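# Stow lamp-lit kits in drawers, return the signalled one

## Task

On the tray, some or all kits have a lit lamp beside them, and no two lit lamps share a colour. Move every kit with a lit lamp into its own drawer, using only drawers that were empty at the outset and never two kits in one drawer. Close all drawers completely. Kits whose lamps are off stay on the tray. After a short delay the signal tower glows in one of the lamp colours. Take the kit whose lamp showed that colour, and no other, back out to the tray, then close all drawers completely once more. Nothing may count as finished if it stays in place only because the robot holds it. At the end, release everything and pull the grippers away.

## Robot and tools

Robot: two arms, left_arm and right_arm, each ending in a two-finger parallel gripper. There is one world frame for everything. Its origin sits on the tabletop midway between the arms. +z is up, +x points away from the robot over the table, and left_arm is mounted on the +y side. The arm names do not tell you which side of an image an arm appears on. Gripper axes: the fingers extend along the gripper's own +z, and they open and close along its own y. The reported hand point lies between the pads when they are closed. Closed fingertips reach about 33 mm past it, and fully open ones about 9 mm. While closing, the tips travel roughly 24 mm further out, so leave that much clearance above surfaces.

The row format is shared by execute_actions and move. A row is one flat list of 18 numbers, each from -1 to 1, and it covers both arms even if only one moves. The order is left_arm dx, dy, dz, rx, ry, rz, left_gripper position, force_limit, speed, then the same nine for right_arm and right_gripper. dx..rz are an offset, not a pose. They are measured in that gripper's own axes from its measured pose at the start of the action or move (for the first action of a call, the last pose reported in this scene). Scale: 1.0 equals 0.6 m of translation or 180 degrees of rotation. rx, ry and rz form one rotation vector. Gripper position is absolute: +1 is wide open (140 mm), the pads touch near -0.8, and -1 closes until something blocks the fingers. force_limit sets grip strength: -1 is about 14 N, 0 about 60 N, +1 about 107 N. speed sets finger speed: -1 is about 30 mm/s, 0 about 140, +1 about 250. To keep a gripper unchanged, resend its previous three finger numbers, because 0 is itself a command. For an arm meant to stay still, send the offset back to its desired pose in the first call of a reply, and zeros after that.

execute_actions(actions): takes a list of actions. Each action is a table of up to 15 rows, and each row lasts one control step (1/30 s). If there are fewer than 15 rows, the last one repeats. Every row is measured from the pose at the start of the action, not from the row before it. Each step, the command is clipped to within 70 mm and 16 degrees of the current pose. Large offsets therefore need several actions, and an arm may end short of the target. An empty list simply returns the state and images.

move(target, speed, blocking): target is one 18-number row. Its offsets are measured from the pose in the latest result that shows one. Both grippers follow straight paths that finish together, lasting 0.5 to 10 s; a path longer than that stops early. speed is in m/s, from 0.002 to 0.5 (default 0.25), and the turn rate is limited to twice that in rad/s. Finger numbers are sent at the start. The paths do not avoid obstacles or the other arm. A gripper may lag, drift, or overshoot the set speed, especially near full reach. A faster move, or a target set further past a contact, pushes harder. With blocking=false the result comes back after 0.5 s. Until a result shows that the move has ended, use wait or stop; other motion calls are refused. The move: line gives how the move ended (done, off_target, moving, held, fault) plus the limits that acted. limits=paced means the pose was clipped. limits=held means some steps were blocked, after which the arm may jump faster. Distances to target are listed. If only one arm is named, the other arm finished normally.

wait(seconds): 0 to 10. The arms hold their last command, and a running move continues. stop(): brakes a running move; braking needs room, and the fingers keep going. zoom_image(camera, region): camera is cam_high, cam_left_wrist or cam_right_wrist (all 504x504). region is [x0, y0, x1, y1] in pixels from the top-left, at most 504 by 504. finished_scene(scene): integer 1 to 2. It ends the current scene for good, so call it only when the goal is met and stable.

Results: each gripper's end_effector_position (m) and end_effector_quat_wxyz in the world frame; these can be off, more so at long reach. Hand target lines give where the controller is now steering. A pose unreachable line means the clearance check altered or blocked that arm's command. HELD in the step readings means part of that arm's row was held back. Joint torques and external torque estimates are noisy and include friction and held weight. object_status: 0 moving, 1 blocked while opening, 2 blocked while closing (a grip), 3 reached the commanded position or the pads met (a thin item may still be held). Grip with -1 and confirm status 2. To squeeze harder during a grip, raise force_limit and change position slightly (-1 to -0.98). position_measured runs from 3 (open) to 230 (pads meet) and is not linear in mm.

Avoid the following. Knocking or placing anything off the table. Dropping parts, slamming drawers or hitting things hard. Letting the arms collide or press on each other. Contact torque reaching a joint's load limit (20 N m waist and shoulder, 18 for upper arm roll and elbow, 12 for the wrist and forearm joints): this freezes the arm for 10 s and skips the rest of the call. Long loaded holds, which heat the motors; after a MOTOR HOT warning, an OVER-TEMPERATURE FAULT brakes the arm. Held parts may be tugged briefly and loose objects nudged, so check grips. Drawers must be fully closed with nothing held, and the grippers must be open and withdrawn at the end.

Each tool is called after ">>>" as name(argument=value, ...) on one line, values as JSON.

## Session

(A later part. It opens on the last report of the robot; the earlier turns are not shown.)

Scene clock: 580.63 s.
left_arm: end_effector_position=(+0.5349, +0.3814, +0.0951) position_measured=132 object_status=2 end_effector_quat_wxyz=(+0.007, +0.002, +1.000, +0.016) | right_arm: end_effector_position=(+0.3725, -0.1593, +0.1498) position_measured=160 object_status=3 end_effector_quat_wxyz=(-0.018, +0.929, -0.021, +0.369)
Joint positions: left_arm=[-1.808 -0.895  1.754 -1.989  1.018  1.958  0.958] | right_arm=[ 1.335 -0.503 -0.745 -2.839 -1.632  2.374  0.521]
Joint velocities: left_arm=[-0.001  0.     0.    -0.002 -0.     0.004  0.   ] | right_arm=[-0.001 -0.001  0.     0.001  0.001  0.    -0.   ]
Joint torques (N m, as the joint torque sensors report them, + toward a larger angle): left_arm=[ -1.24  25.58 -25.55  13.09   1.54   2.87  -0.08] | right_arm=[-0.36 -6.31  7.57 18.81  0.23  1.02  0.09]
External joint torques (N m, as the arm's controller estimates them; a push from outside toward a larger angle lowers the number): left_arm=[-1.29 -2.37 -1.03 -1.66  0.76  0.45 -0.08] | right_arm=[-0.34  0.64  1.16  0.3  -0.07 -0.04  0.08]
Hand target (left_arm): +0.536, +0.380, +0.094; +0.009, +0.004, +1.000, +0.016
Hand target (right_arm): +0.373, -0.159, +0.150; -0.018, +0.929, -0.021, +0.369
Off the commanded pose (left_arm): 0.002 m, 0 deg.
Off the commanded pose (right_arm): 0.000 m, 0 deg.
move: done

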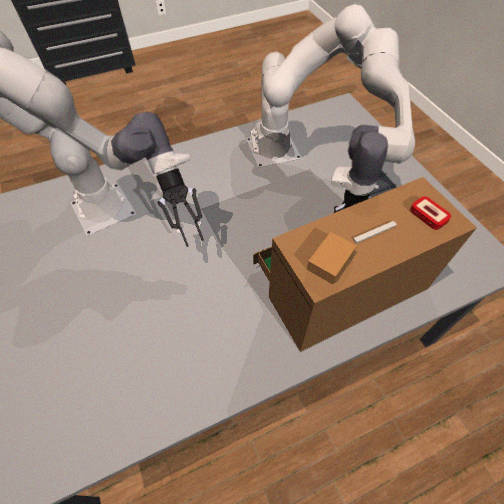

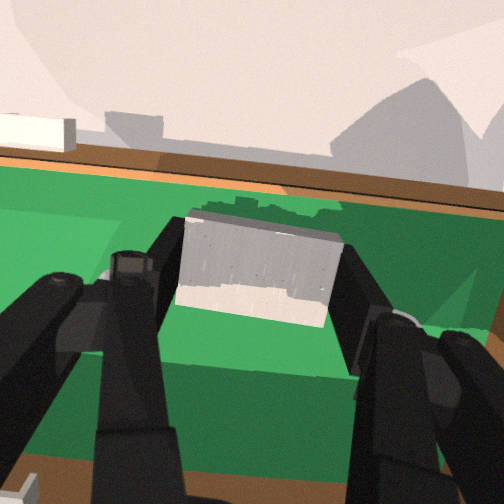

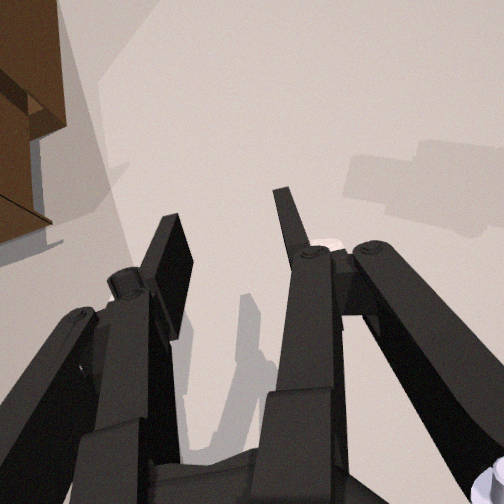

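>>> move(target=[0,0,0.007,0,0,0,-1,0,-0.3,0,0,0,0,0,0,-0.25,0.3,0], speed=0.015)

>>> move(target=[0,0,0,0,0,0,0.3,0,-0.3,0,0,0,0,0,0,-0.25,0.3,0])

>>> move(target=[0.04,0,-0.16,0,0,0,0.3,0,-0.3,0,0,0,0,0,0,-0.25,0.3,0], speed=0.1)

>>> move(target=[0.15,0.4,-0.1,0,-0.2,0,0.3,0,-0.3,0,0,0,0,0,0,-0.25,0.3,0], speed=0.2)

>>> move(target=[0,0,0,0,0,0,0.3,0,-0.3,-0.055,-0.695,0.11,0,0,0,-0.25,0.3,0], speed=0.18)

Scene clock: 584.23 s.
left_arm: end_effector_position=(+0.5343, +0.3832, +0.0918) position_measured=132 object_status=2 end_effector_quat_wxyz=(+0.006, +0.001, +1.000, +0.016) | right_arm: end_effector_position=(+0.3725, -0.1593, +0.1498) position_measured=160 object_status=3 end_effector_quat_wxyz=(-0.018, +0.929, -0.021, +0.369)
Joint positions: left_arm=[-1.809 -0.896  1.762 -1.989  1.019  1.961  0.958] | right_arm=[ 1.335 -0.503 -0.745 -2.839 -1.632  2.374  0.521]
Joint velocities: left_arm=[-0.001 -0.001  0.002  0.001 -0.001  0.005 -0.   ] | right_arm=[-0.001  0.    -0.001 -0.    -0.    -0.001 -0.001]
Joint torques (N m, as the joint torque sensors report them, + toward a larger angle): left_arm=[ -0.43  25.3  -26.07  13.37   1.66   2.92   0.06] | right_arm=[-0.57 -6.44  7.7  18.96  0.22  0.98  0.14]
External joint torques (N m, as the arm's controller estimates them; a push from outside toward a larger angle lowers the number): left_arm=[-0.48 -2.78 -1.62 -1.34  0.89  0.51  0.06] | right_arm=[-0.55  0.49  1.31  0.54 -0.08 -0.07  0.12]
Hand target (left_arm): +0.535, +0.381, +0.091; +0.007, +0.002, +1.000, +0.016
Hand target (right_arm): +0.373, -0.159, +0.150; -0.018, +0.929, -0.021, +0.369
Off the commanded pose (left_arm): 0.002 m, 0 deg.
Off the commanded pose (right_arm): 0.000 m, 0 deg.
move: done

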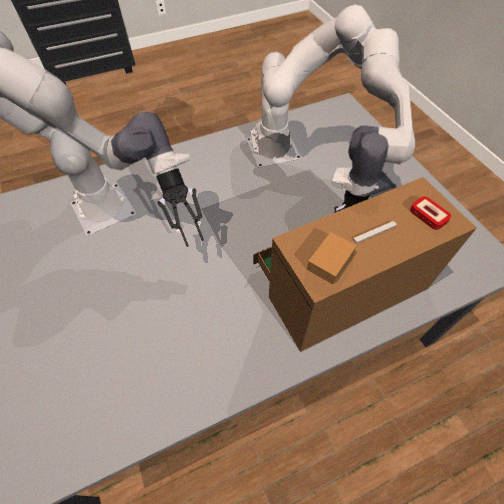

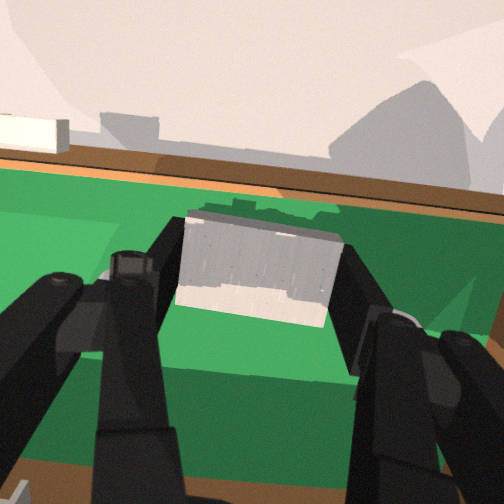

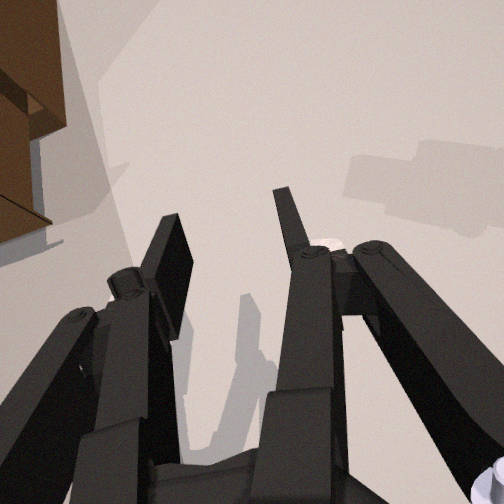

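Scene clock: 584.73 s.
left_arm: end_effector_position=(+0.5343, +0.3832, +0.0918) position_measured=91 object_status=3 end_effector_quat_wxyz=(+0.006, +0.001, +1.000, +0.016) | right_arm: end_effector_position=(+0.3725, -0.1593, +0.1498) position_measured=160 object_status=3 end_effector_quat_wxyz=(-0.018, +0.929, -0.021, +0.369)
Joint positions: left_arm=[-1.809 -0.896  1.762 -1.989  1.019  1.961  0.958] | right_arm=[ 1.335 -0.503 -0.745 -2.839 -1.632  2.374  0.521]
Joint velocities: left_arm=[-0.001 -0.    -0.001  0.001  0.    -0.001 -0.   ] | right_arm=[ 0.     0.001  0.    -0.001  0.    -0.    -0.   ]
Joint torques (N m, as the joint torque sensors report them, + toward a larger angle): left_arm=[  1.17  26.9  -26.69  13.48   0.6    2.33   0.06] | right_arm=[-0.6  -6.29  7.53 18.97  0.23  1.02  0.09]
External joint torques (N m, as the arm's controller estimates them; a push from outside toward a larger angle lowers the number): left_arm=[ 1.29 -1.28 -2.09 -1.2  -0.17 -0.09  0.06] | right_arm=[-0.59  0.65  1.12  0.55 -0.07 -0.04  0.08]
Hand target (left_arm): +0.534, +0.383, +0.092; +0.006, +0.001, +1.000, +0.016
Hand target (right_arm): +0.373, -0.159, +0.150; -0.018, +0.929, -0.021, +0.369
Off the commanded pose (left_arm): 0.000 m, 0 deg.
Off the commanded pose (right_arm): 0.000 m, 0 deg.
move: done

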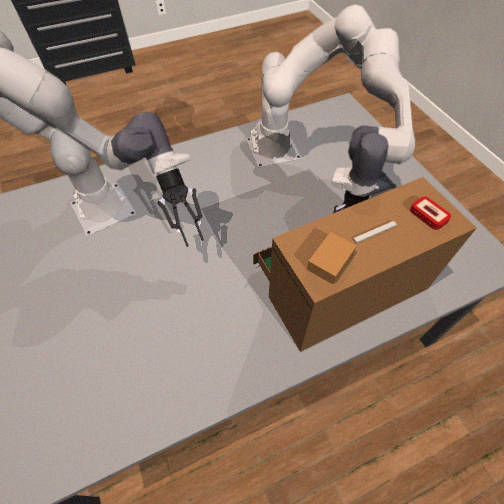

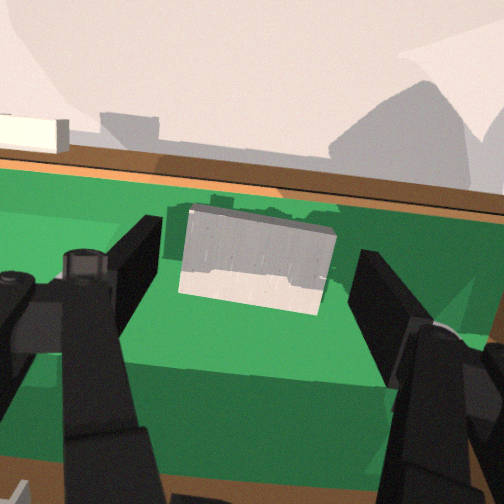

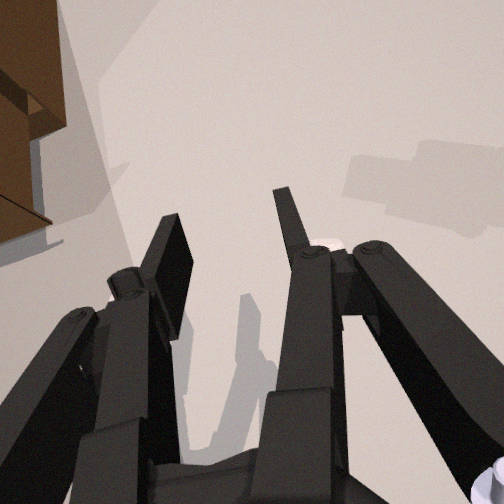

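Scene clock: 586.23 s.
left_arm: end_effector_position=(+0.5105, +0.3810, +0.1868) position_measured=91 object_status=3 end_effector_quat_wxyz=(+0.007, -0.001, +1.000, +0.018) | right_arm: end_effector_position=(+0.3725, -0.1593, +0.1498) position_measured=160 object_status=3 end_effector_quat_wxyz=(-0.018, +0.929, -0.021, +0.369)
Joint positions: left_arm=[-1.654 -0.819  1.526 -2.002  0.894  1.821  0.991] | right_arm=[ 1.335 -0.503 -0.745 -2.839 -1.632  2.374  0.521]
Joint velocities: left_arm=[ 0.     0.    -0.003  0.     0.    -0.013  0.005] | right_arm=[ 0.     0.    -0.001 -0.     0.001  0.    -0.002]
Joint torques (N m, as the joint torque sensors report them, + toward a larger angle): left_arm=[  2.18  19.18 -25.68  17.03  -0.28   1.95   0.15] | right_arm=[-0.59 -6.41  7.67 18.88  0.21  0.99  0.1 ]
External joint torques (N m, as the arm's controller estimates them; a push from outside toward a larger angle lowers the number): left_arm=[ 2.18 -2.5  -2.41  0.38 -1.12 -0.46  0.15] | right_arm=[-0.58  0.56  1.26  0.41 -0.1  -0.07  0.09]
Hand target (left_arm): +0.509, +0.382, +0.187; +0.005, +0.000, +1.000, +0.017
Hand target (right_arm): +0.373, -0.159, +0.150; -0.018, +0.929, -0.021, +0.369
Off the commanded pose (left_arm): 0.002 m, 0 deg.
Off the commanded pose (right_arm): 0.000 m, 0 deg.
move: done

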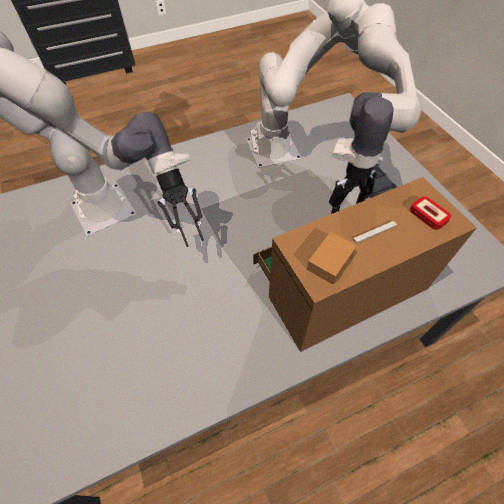

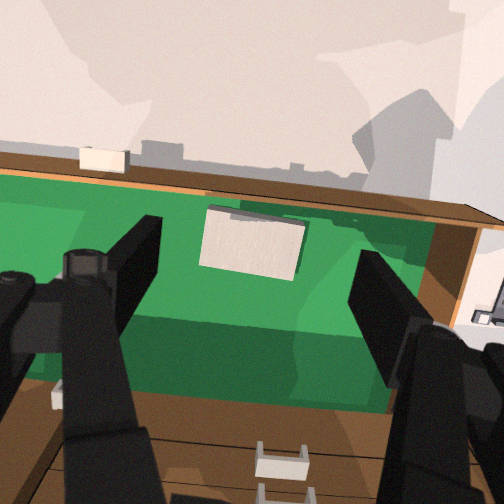

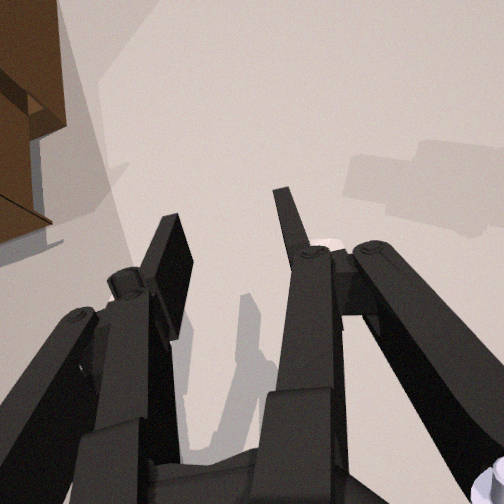

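Scene clock: 588.67 s.
left_arm: end_effector_position=(+0.4153, +0.6291, +0.2454) position_measured=91 object_status=3 end_effector_quat_wxyz=(+0.304, -0.009, +0.952, +0.017) | right_arm: end_effector_position=(+0.3725, -0.1593, +0.1498) position_measured=160 object_status=3 end_effector_quat_wxyz=(-0.018, +0.929, -0.021, +0.369)
Joint positions: left_arm=[-0.61  -1.417  1.242 -2.551  1.385  2.119  1.319] | right_arm=[ 1.335 -0.503 -0.745 -2.839 -1.632  2.374  0.521]
Joint velocities: left_arm=[ 0.     0.001 -0.     0.    -0.001  0.     0.03 ] | right_arm=[-0.    -0.002  0.     0.     0.    -0.     0.001]
Joint torques (N m, as the joint torque sensors report them, + toward a larger angle): left_arm=[  0.25  13.57 -24.66   6.74   1.78   3.61   0.32] | right_arm=[-0.56 -6.68  7.77 18.72  0.25  1.    0.12]
External joint torques (N m, as the arm's controller estimates them; a push from outside toward a larger angle lowers the number): left_arm=[ 0.22 -2.79  0.66 -1.5   0.85  0.29  0.33] | right_arm=[-0.58  0.33  1.32  0.25 -0.05 -0.08  0.11]
Hand target (left_arm): +0.416, +0.628, +0.245; +0.305, -0.002, +0.952, +0.020
Hand target (right_arm): +0.373, -0.159, +0.150; -0.018, +0.929, -0.021, +0.369
Off the commanded pose (left_arm): 0.014 m, 2 deg.
Off the commanded pose (right_arm): 0.000 m, 0 deg.
move: off_target (left_arm)

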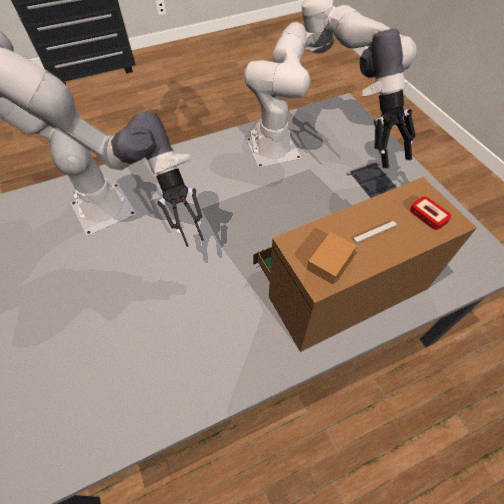

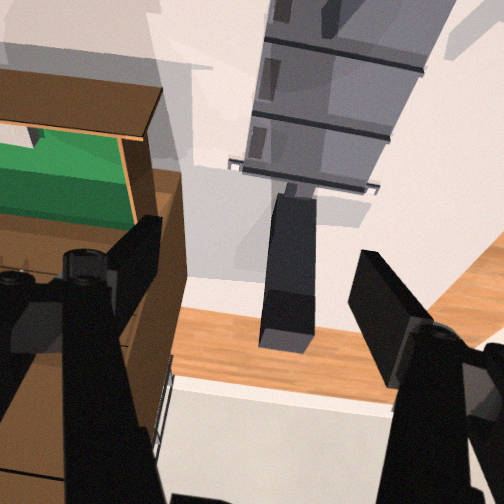

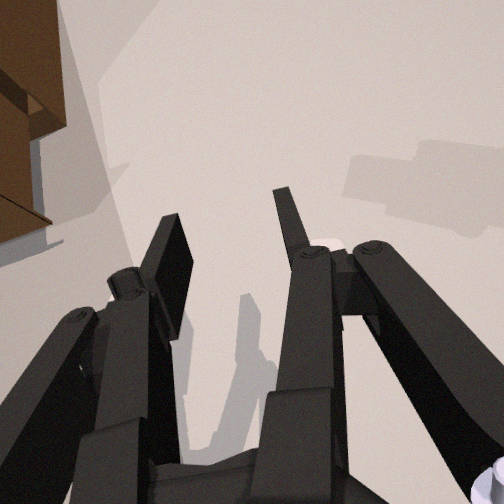

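Scene clock: 591.77 s.
left_arm: end_effector_position=(+0.4153, +0.6291, +0.2454) position_measured=91 object_status=3 end_effector_quat_wxyz=(+0.304, -0.009, +0.952, +0.017) | right_arm: end_effector_position=(+0.4085, +0.2580, +0.1062) position_measured=160 object_status=3 end_effector_quat_wxyz=(-0.019, +0.928, -0.029, +0.371)
Joint positions: left_arm=[-0.61  -1.417  1.242 -2.551  1.385  2.119  1.319] | right_arm=[ 1.353  0.754 -0.393 -1.522 -0.686  2.401  0.217]
Joint velocities: left_arm=[-0.003  0.    -0.001 -0.001 -0.001 -0.001  0.   ] | right_arm=[-0.004  0.001  0.009  0.002  0.    -0.015 -0.028]
Joint torques (N m, as the joint torque sensors report them, + toward a larger angle): left_arm=[  0.74  14.28 -25.93   8.17   0.71   3.37   0.09] | right_arm=[ -1.51 -47.15  -6.17  23.56   0.56   1.24  -0.22]
External joint torques (N m, as the arm's controller estimates them; a push from outside toward a larger angle lowers the number): left_arm=[ 0.99 -2.14 -0.57  0.1  -0.21  0.04  0.1 ] | right_arm=[-1.57  2.78  1.63  1.67  0.08 -0.33 -0.23]
Hand target (left_arm): +0.415, +0.629, +0.245; +0.304, -0.009, +0.952, +0.017
Hand target (right_arm): +0.409, +0.257, +0.105; -0.015, +0.928, -0.023, +0.371
Off the commanded pose (left_arm): 0.000 m, 0 deg.
Off the commanded pose (right_arm): 0.008 m, 1 deg.
move: off_target (right_arm)

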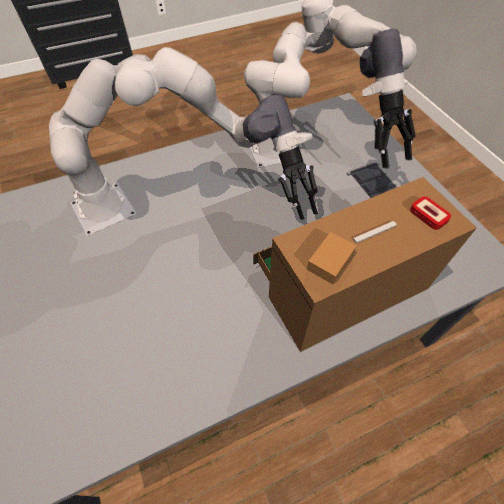

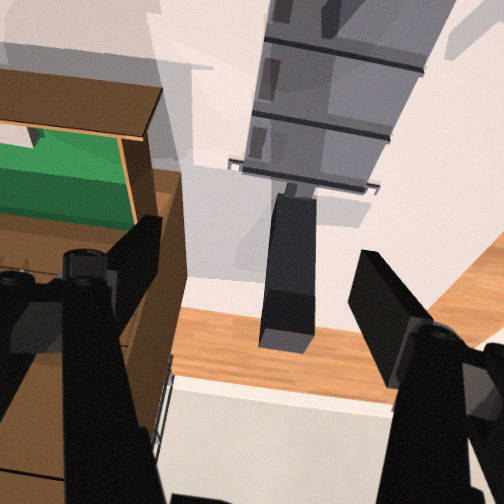

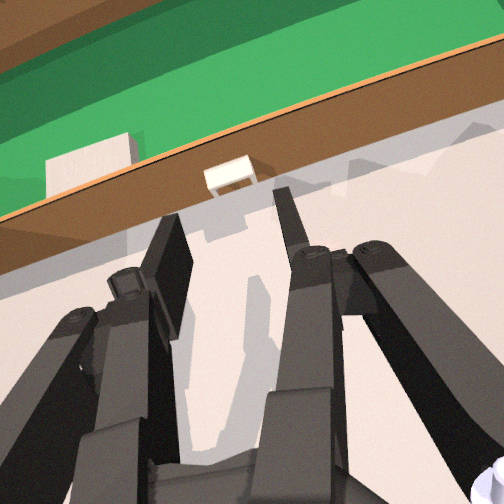

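>>> move(target=[0,0,0,0,0,0,0.3,0,-0.3,-0.009,0.004,0.074,0.008,0,-0.009,-0.25,0.3,0], speed=0.05)

>>> move(target=[0,0,0,0,0,0,0.3,0,-0.3,0.182,-0.006,0.175,0,0,0,-0.25,0.3,0], speed=0.055)

Scene clock: 595.53 s.
left_arm: end_effector_position=(+0.4153, +0.6291, +0.2454) position_measured=91 object_status=3 end_effector_quat_wxyz=(+0.304, -0.009, +0.952, +0.017) | right_arm: end_effector_position=(+0.4327, +0.2568, +0.0688) position_measured=160 object_status=3 end_effector_quat_wxyz=(-0.025, +0.929, -0.013, +0.369)
Joint positions: left_arm=[-0.61  -1.417  1.242 -2.551  1.385  2.119  1.319] | right_arm=[ 1.307  0.827 -0.397 -1.505 -0.7    2.495  0.209]
Joint velocities: left_arm=[ 0.    -0.001  0.    -0.001  0.    -0.001  0.   ] | right_arm=[-0.     0.    -0.001  0.001  0.001  0.008 -0.001]
Joint torques (N m, as the joint torque sensors report them, + toward a larger angle): left_arm=[  0.27  13.87 -26.52   7.43   0.74   3.26   0.01] | right_arm=[ -1.23 -48.44  -8.5   23.26  -0.18   1.89   0.08]
External joint torques (N m, as the arm's controller estimates them; a push from outside toward a larger angle lowers the number): left_arm=[ 0.27 -2.47 -1.21 -0.78 -0.19 -0.06  0.02] | right_arm=[-1.37  2.52 -0.27  1.9  -0.85  0.3   0.06]
Hand target (left_arm): +0.415, +0.629, +0.245; +0.304, -0.009, +0.952, +0.017
Hand target (right_arm): +0.435, +0.257, +0.070; -0.026, +0.928, -0.012, +0.371
Off the commanded pose (left_arm): 0.000 m, 0 deg.
Off the commanded pose (right_arm): 0.003 m, 0 deg.
move: done

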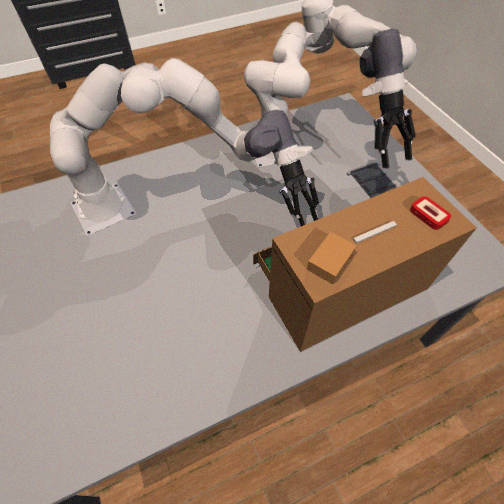

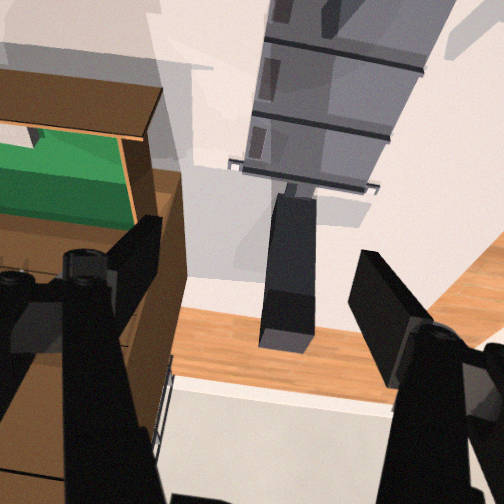

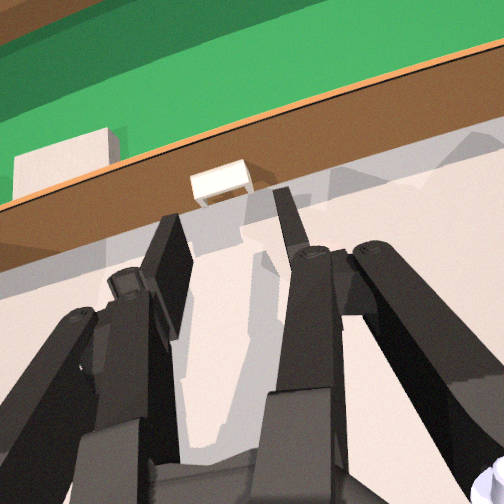

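Scene clock: 598.60 s.
left_arm: end_effector_position=(+0.4153, +0.6291, +0.2454) position_measured=91 object_status=3 end_effector_quat_wxyz=(+0.304, -0.009, +0.952, +0.017) | right_arm: end_effector_position=(+0.5786, +0.2654, +0.0646) position_measured=160 object_status=3 end_effector_quat_wxyz=(-0.031, +0.930, -0.020, +0.365)
Joint positions: left_arm=[-0.61  -1.417  1.242 -2.551  1.385  2.119  1.319] | right_arm=[ 0.972  1.096 -0.24  -1.01  -0.636  2.436 -0.05 ]
Joint velocities: left_arm=[ 0.001  0.     0.001 -0.     0.    -0.001  0.   ] | right_arm=[-0.012  0.006  0.02   0.026 -0.001 -0.03  -0.049]
Joint torques (N m, as the joint torque sensors report them, + toward a larger angle): left_arm=[  0.31  14.44 -26.38   8.53   0.79   3.28  -0.04] | right_arm=[ -3.56 -54.7   -3.07  26.22   0.59   2.18  -0.13]
External joint torques (N m, as the arm's controller estimates them; a push from outside toward a larger angle lowers the number): left_arm=[ 0.33 -1.9  -1.08  0.33 -0.13 -0.03 -0.02] | right_arm=[-3.64  3.46  1.5   2.61 -0.09  0.1  -0.15]
Hand target (left_arm): +0.415, +0.629, +0.245; +0.304, -0.009, +0.952, +0.017
Hand target (right_arm): +0.581, +0.263, +0.065; -0.026, +0.931, -0.013, +0.365
Off the commanded pose (left_arm): 0.000 m, 0 deg.
Off the commanded pose (right_arm): 0.009 m, 1 deg.
move: off_target (right_arm)

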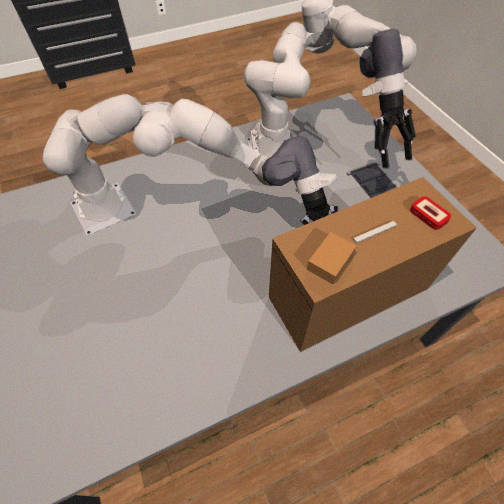

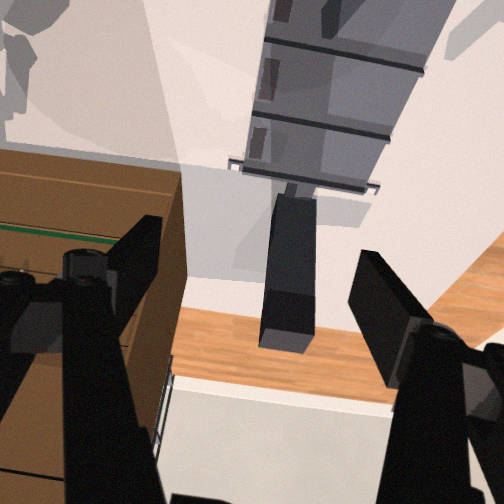

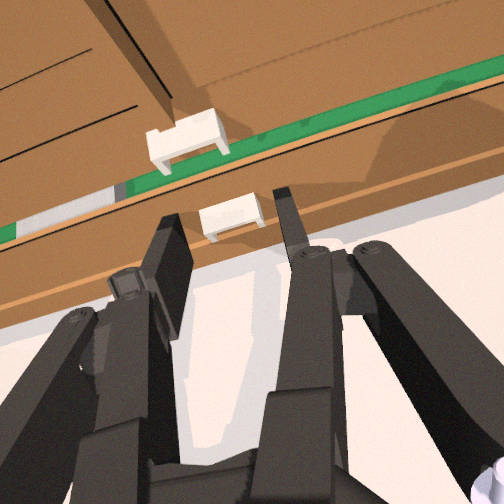

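>>> move(target=[0,0,0,0,0,0,0.3,0,-0.3,0.033,0.005,0.024,0,0,0,-0.25,0.3,0], speed=0.03)

>>> move(target=[0,0,0,0,0,0,0.3,0,-0.3,-0.06,0,-0.06,0,0,0,-0.25,0.3,0], speed=0.08)

Scene clock: 600.83 s.
left_arm: end_effector_position=(+0.4153, +0.6291, +0.2454) position_measured=91 object_status=3 end_effector_quat_wxyz=(+0.304, -0.009, +0.952, +0.017) | right_arm: end_effector_position=(+0.5918, +0.2677, +0.0639) position_measured=160 object_status=3 end_effector_quat_wxyz=(-0.033, +0.932, -0.020, +0.361)
Joint positions: left_arm=[-0.61  -1.417  1.242 -2.551  1.385  2.119  1.319] | right_arm=[ 0.935  1.149 -0.212 -0.911 -0.619  2.407 -0.096]
Joint velocities: left_arm=[ 0.002 -0.001  0.001 -0.     0.002 -0.     0.   ] | right_arm=[-0.006  0.007  0.012  0.02  -0.001 -0.02  -0.025]
Joint torques (N m, as the joint torque sensors report them, + toward a larger angle): left_arm=[  0.21  15.18 -27.29   8.18   0.8    3.35   0.05] | right_arm=[ -7.83 -55.12  -4.92  28.04   0.39   3.47  -0.15]
External joint torques (N m, as the arm's controller estimates them; a push from outside toward a larger angle lowers the number): left_arm=[ 0.09 -1.13 -2.04 -0.14 -0.13  0.05  0.07] | right_arm=[-7.75  4.02 -1.11  3.99 -0.25  1.3  -0.16]
Hand target (left_arm): +0.415, +0.629, +0.245; +0.304, -0.009, +0.952, +0.017
Hand target (right_arm): +0.602, +0.262, +0.067; -0.031, +0.931, -0.019, +0.364
Off the commanded pose (left_arm): 0.000 m, 0 deg.
Off the commanded pose (right_arm): 0.013 m, 1 deg.
move: off_target (right_arm)

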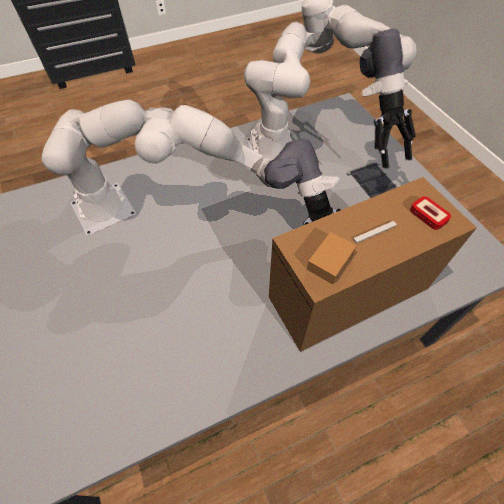

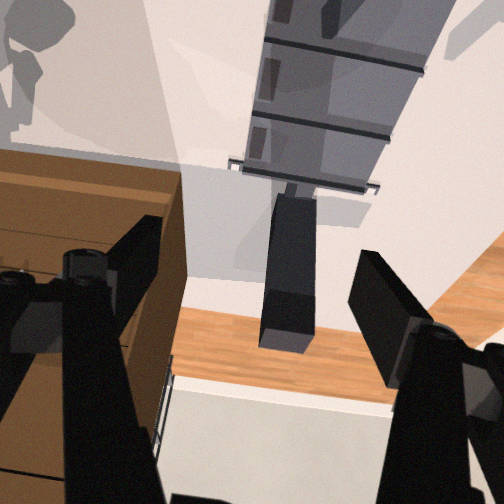

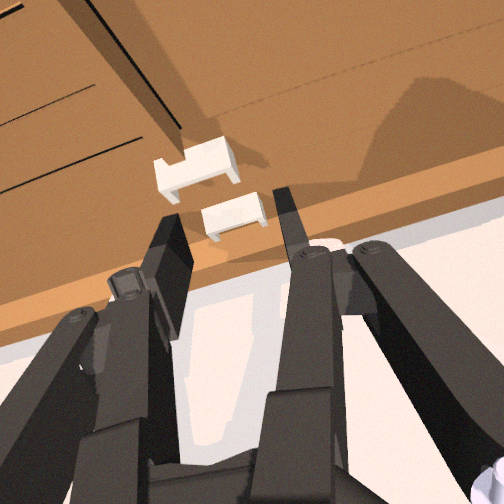

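Scene clock: 602.03 s.
left_arm: end_effector_position=(+0.4153, +0.6291, +0.2454) position_measured=91 object_status=3 end_effector_quat_wxyz=(+0.304, -0.009, +0.952, +0.017) | right_arm: end_effector_position=(+0.5424, +0.2658, +0.0658) position_measured=160 object_status=3 end_effector_quat_wxyz=(-0.028, +0.932, -0.014, +0.362)
Joint positions: left_arm=[-0.61  -1.417  1.242 -2.551  1.385  2.119  1.319] | right_arm=[ 1.044  1.011 -0.27  -1.157 -0.653  2.459  0.006]
Joint velocities: left_arm=[-0.     0.    -0.001  0.001 -0.002 -0.    -0.001] | right_arm=[ 0.002  0.    -0.005 -0.003 -0.     0.009  0.026]
Joint torques (N m, as the joint torque sensors report them, + toward a larger angle): left_arm=[  0.66  14.95 -26.93   7.57   0.92   3.34   0.17] | right_arm=[  0.69 -55.26  -6.06  21.25   0.83   2.22   0.62]
External joint torques (N m, as the arm's controller estimates them; a push from outside toward a larger angle lowers the number): left_arm=[ 0.64 -1.38 -1.6  -0.75 -0.01  0.02  0.18] | right_arm=[ 0.63  1.12 -0.64 -1.8   0.14  0.24  0.6 ]
Hand target (left_arm): +0.415, +0.629, +0.245; +0.304, -0.009, +0.952, +0.017
Hand target (right_arm): +0.542, +0.267, +0.067; -0.032, +0.931, -0.020, +0.362
Off the commanded pose (left_arm): 0.000 m, 0 deg.
Off the commanded pose (right_arm): 0.003 m, 1 deg.
move: done

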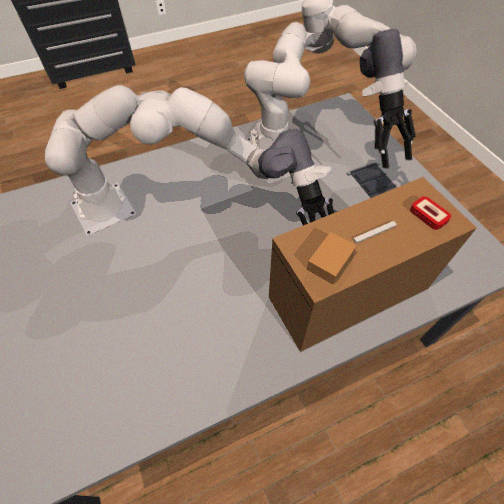

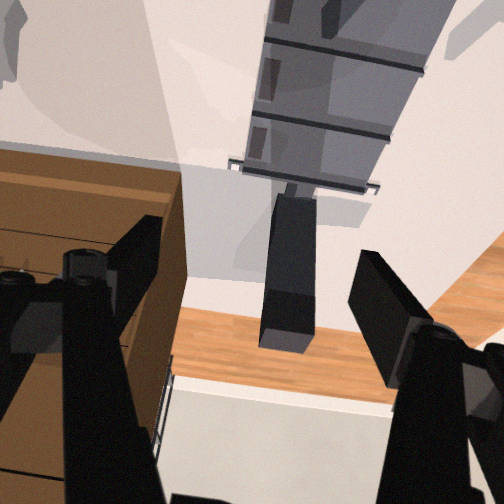

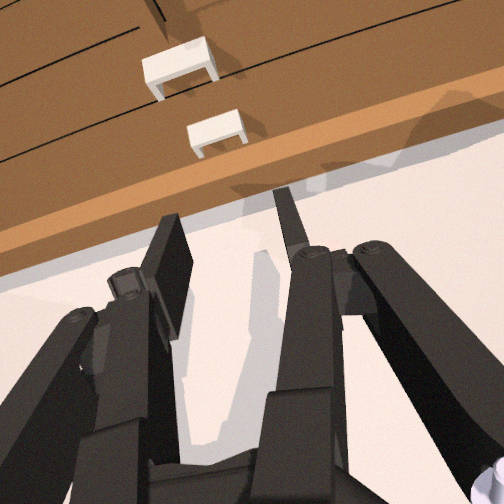

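>>> move(target=[0,0,0,0,0,0,0.3,0,-0.3,0.05,0.2,-0.19,-0.017,0,-0.015,-0.25,0.3,0], speed=0.12)

>>> wait(seconds=5)

Scene clock: 606.23 s.
left_arm: end_effector_position=(+0.4153, +0.6291, +0.2454) position_measured=91 object_status=3 end_effector_quat_wxyz=(+0.304, -0.009, +0.952, +0.017) | right_arm: end_effector_position=(+0.4862, +0.1389, +0.1610) position_measured=160 object_status=3 end_effector_quat_wxyz=(+0.005, +0.932, +0.001, +0.362)
Joint positions: left_arm=[-0.61  -1.417  1.242 -2.551  1.385  2.119  1.319] | right_arm=[ 1.183  0.462 -0.378 -1.833 -0.834  2.506  0.079]
Joint velocities: left_arm=[ 0.001 -0.001 -0.001  0.     0.002 -0.     0.001] | right_arm=[ 0.005 -0.002 -0.002 -0.002 -0.003 -0.001  0.007]
Joint torques (N m, as the joint torque sensors report them, + toward a larger angle): left_arm=[  0.66  14.69 -26.61   7.55   0.86   3.32   0.05] | right_arm=[  1.19 -41.82  -5.32  21.16  -0.28   1.38   0.52]
External joint torques (N m, as the arm's controller estimates them; a push from outside toward a larger angle lowers the number): left_arm=[ 0.52 -1.62 -1.26 -0.82 -0.08  0.    0.06] | right_arm=[ 1.04  1.12 -0.47 -1.16 -0.99 -0.34  0.51]
Hand target (left_arm): +0.415, +0.629, +0.245; +0.304, -0.009, +0.952, +0.017
Hand target (right_arm): +0.487, +0.137, +0.161; +0.006, +0.932, -0.002, +0.363
Off the commanded pose (left_arm): 0.000 m, 0 deg.
Off the commanded pose (right_arm): 0.002 m, 0 deg.
move: done

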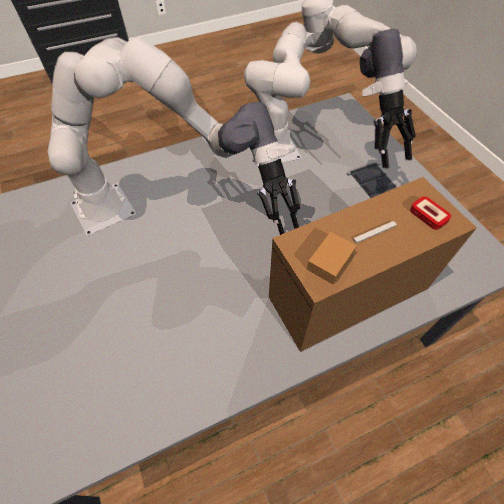

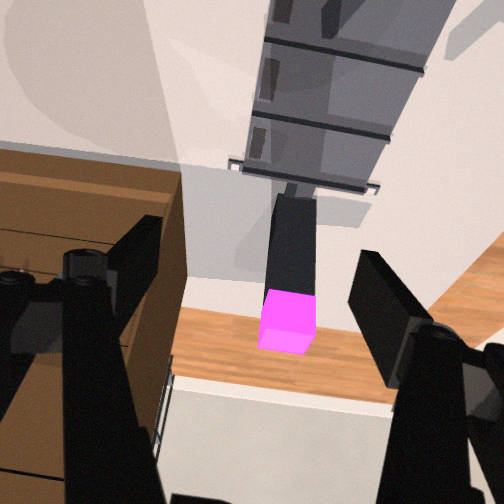

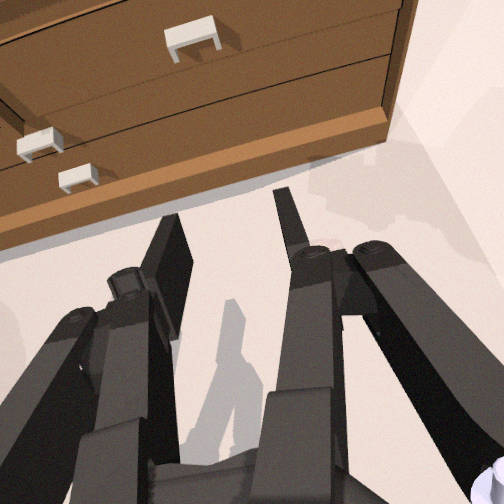

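Scene clock: 611.23 s.
left_arm: end_effector_position=(+0.4153, +0.6291, +0.2454) position_measured=91 object_status=3 end_effector_quat_wxyz=(+0.304, -0.009, +0.952, +0.017) | right_arm: end_effector_position=(+0.4863, +0.1386, +0.1609) position_measured=160 object_status=3 end_effector_quat_wxyz=(+0.005, +0.932, +0.000, +0.362)
Joint positions: left_arm=[-0.61  -1.417  1.242 -2.551  1.385  2.119  1.319] | right_arm=[ 1.183  0.462 -0.379 -1.833 -0.834  2.506  0.081]
Joint velocities: left_arm=[ 0.001 -0.001 -0.001 -0.001  0.    -0.    -0.   ] | right_arm=[-0.     0.     0.001  0.    -0.     0.    -0.   ]
Joint torques (N m, as the joint torque sensors report them, + toward a larger angle): left_arm=[  0.84  14.39 -26.93   7.96   0.84   3.33  -0.02] | right_arm=[  0.7  -41.79  -5.08  21.23  -0.26   1.35   0.47]
External joint torques (N m, as the arm's controller estimates them; a push from outside toward a larger angle lowers the number): left_arm=[ 0.86 -1.93 -1.65 -0.22 -0.08  0.01  0.  ] | right_arm=[ 0.61  0.91 -0.2  -0.94 -0.96 -0.34  0.46]
Hand target (left_arm): +0.415, +0.629, +0.245; +0.304, -0.009, +0.952, +0.017
Hand target (right_arm): +0.487, +0.137, +0.161; +0.006, +0.932, -0.002, +0.363
Off the commanded pose (left_arm): 0.000 m, 0 deg.
Off the commanded pose (right_arm): 0.002 m, 0 deg.
wait: 5.00 s; at rest by 0.17 s

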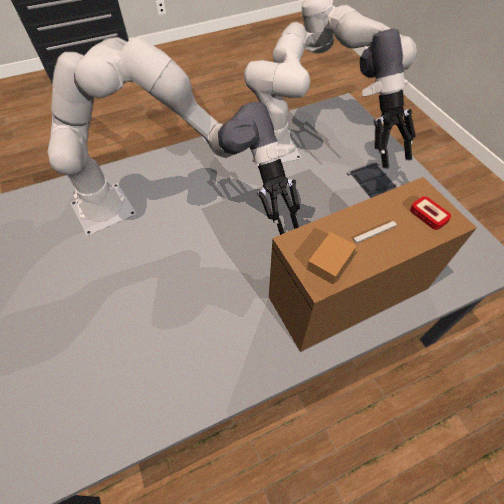

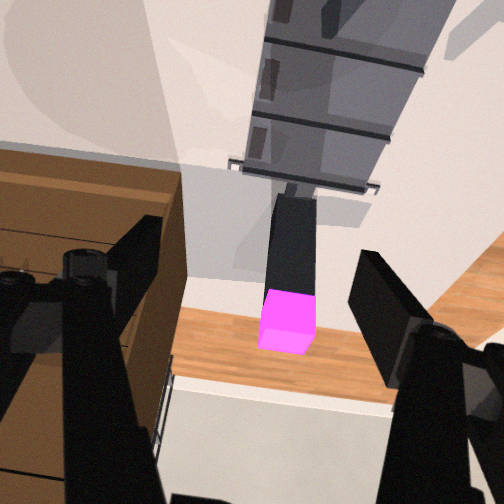

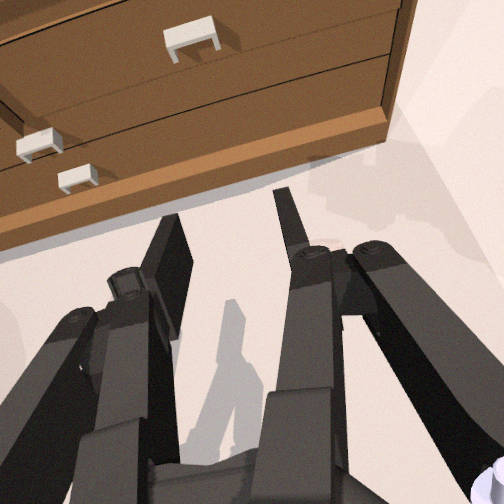

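>>> move(target=[-0.135,-0.385,0.198,0.012,-0.048,0,-0.25,0,0,0,0.6,0,0,0,0,-0.25,0.3,0], speed=0.15)

Scene clock: 617.00 s.
left_arm: end_effector_position=(+0.5583, +0.3970, +0.1998) position_measured=160 object_status=3 end_effector_quat_wxyz=(+0.385, +0.004, +0.923, -0.001) | right_arm: end_effector_position=(+0.4847, -0.2157, +0.1584) position_measured=160 object_status=3 end_effector_quat_wxyz=(+0.002, +0.933, +0.004, +0.360)
Joint positions: left_arm=[-1.249 -1.334  1.442 -2.525  1.985  2.208  0.553] | right_arm=[ 0.96  -0.241 -0.722 -2.638 -1.677  2.753  0.302]
Joint velocities: left_arm=[-0.001  0.    -0.002  0.     0.003 -0.001 -0.032] | right_arm=[ 0.     0.     0.     0.001 -0.002  0.002 -0.001]
Joint torques (N m, as the joint torque sensors report them, + toward a larger angle): left_arm=[ -1.53  14.33 -26.8    7.45   1.83   2.28  -0.15] | right_arm=[ -1.67 -15.16   3.36  17.74   0.01   1.51   0.45]
External joint torques (N m, as the arm's controller estimates them; a push from outside toward a larger angle lowers the number): left_arm=[-1.47 -2.72 -0.31  0.84  0.93 -0.38 -0.13] | right_arm=[-1.66 -0.61 -0.1  -1.2  -0.96  0.18  0.43]
Hand target (left_arm): +0.559, +0.398, +0.199; +0.385, -0.003, +0.923, -0.002
Hand target (right_arm): +0.484, -0.217, +0.158; +0.001, +0.933, +0.001, +0.359
Off the commanded pose (left_arm): 0.012 m, 1 deg.
Off the commanded pose (right_arm): 0.008 m, 1 deg.
move: off_target (left_arm, right_arm)

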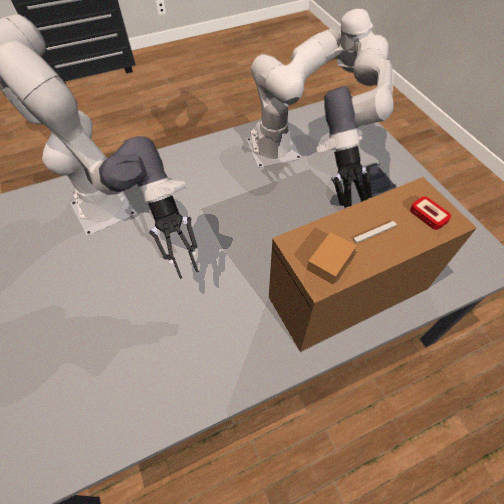

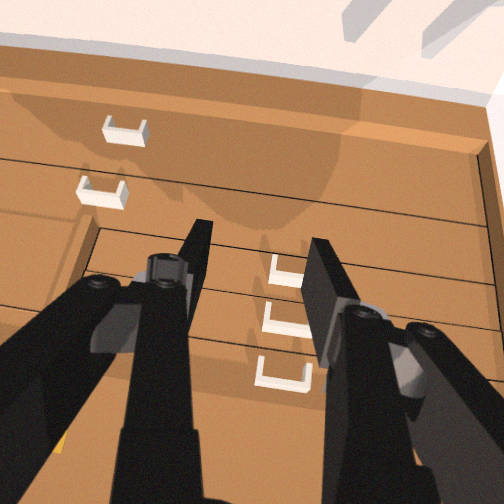

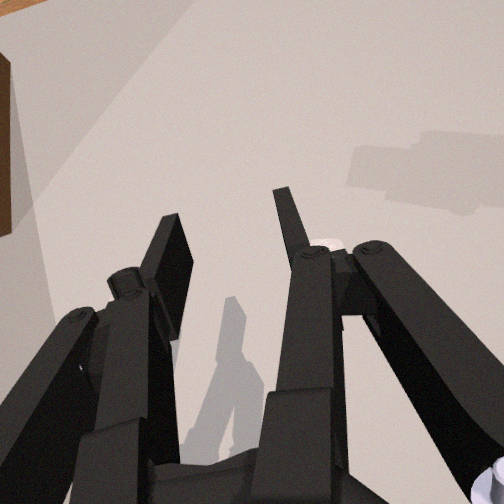

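>>> move(target=[-0.01,0.045,0.012,0,0,0,-0.25,0,0,0,0,0,0,0,0,-0.25,0.3,0], speed=0.05)

Scene clock: 622.90 s.
left_arm: end_effector_position=(+0.5676, +0.4234, +0.1981) position_measured=160 object_status=3 end_effector_quat_wxyz=(+0.385, -0.002, +0.923, -0.000) | right_arm: end_effector_position=(+0.4846, -0.2156, +0.1584) position_measured=160 object_status=3 end_effector_quat_wxyz=(+0.002, +0.933, +0.004, +0.360)
Joint positions: left_arm=[-1.23  -1.339  1.464 -2.486  1.974  2.238  0.601] | right_arm=[ 0.96  -0.241 -0.722 -2.638 -1.678  2.753  0.302]
Joint velocities: left_arm=[-0.001 -0.001  0.001  0.001 -0.008  0.018  0.049] | right_arm=[ 0.002  0.001 -0.001  0.     0.     0.001 -0.002]
Joint torques (N m, as the joint torque sensors report them, + toward a larger angle): left_arm=[  2.15  15.59 -26.9    6.51  -0.29   3.26   0.18] | right_arm=[ -0.62 -13.9    4.74  19.39   0.99   1.2    0.15]
External joint torques (N m, as the arm's controller estimates them; a push from outside toward a larger angle lowers the number): left_arm=[ 2.12 -2.25  0.2   0.2  -1.14  0.55  0.2 ] | right_arm=[-0.67  0.67  1.21  0.46  0.03 -0.14  0.13]
Hand target (left_arm): +0.568, +0.424, +0.198; +0.384, +0.004, +0.923, -0.000
Hand target (right_arm): +0.485, -0.216, +0.158; +0.002, +0.933, +0.004, +0.360
Off the commanded pose (left_arm): 0.001 m, 1 deg.
Off the commanded pose (right_arm): 0.000 m, 0 deg.
move: done

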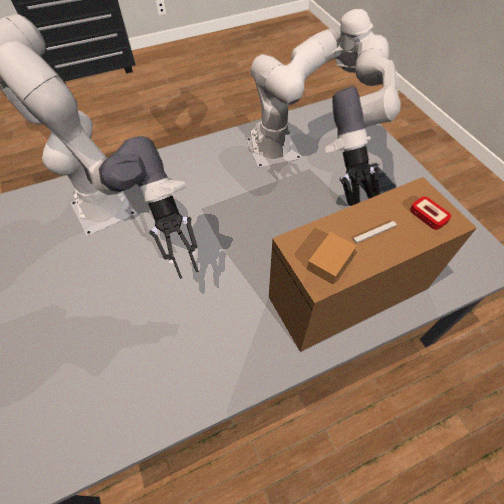

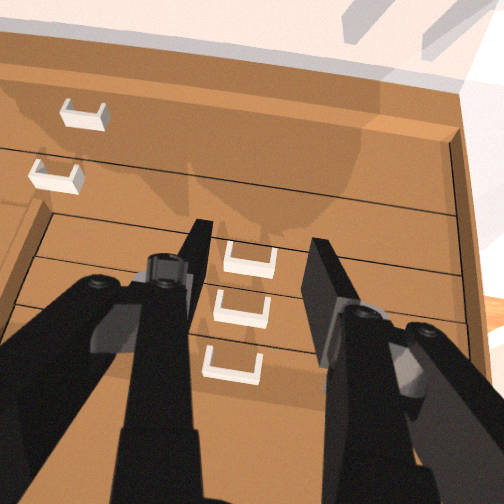

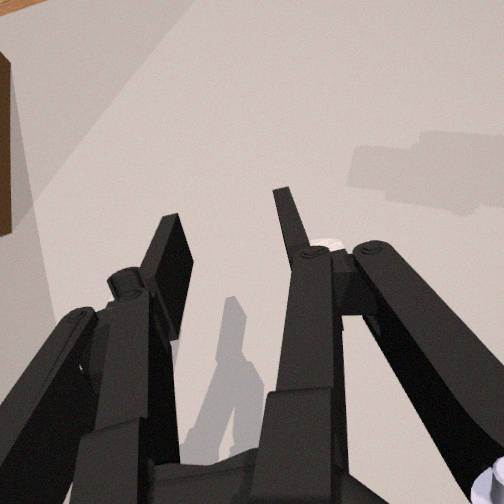

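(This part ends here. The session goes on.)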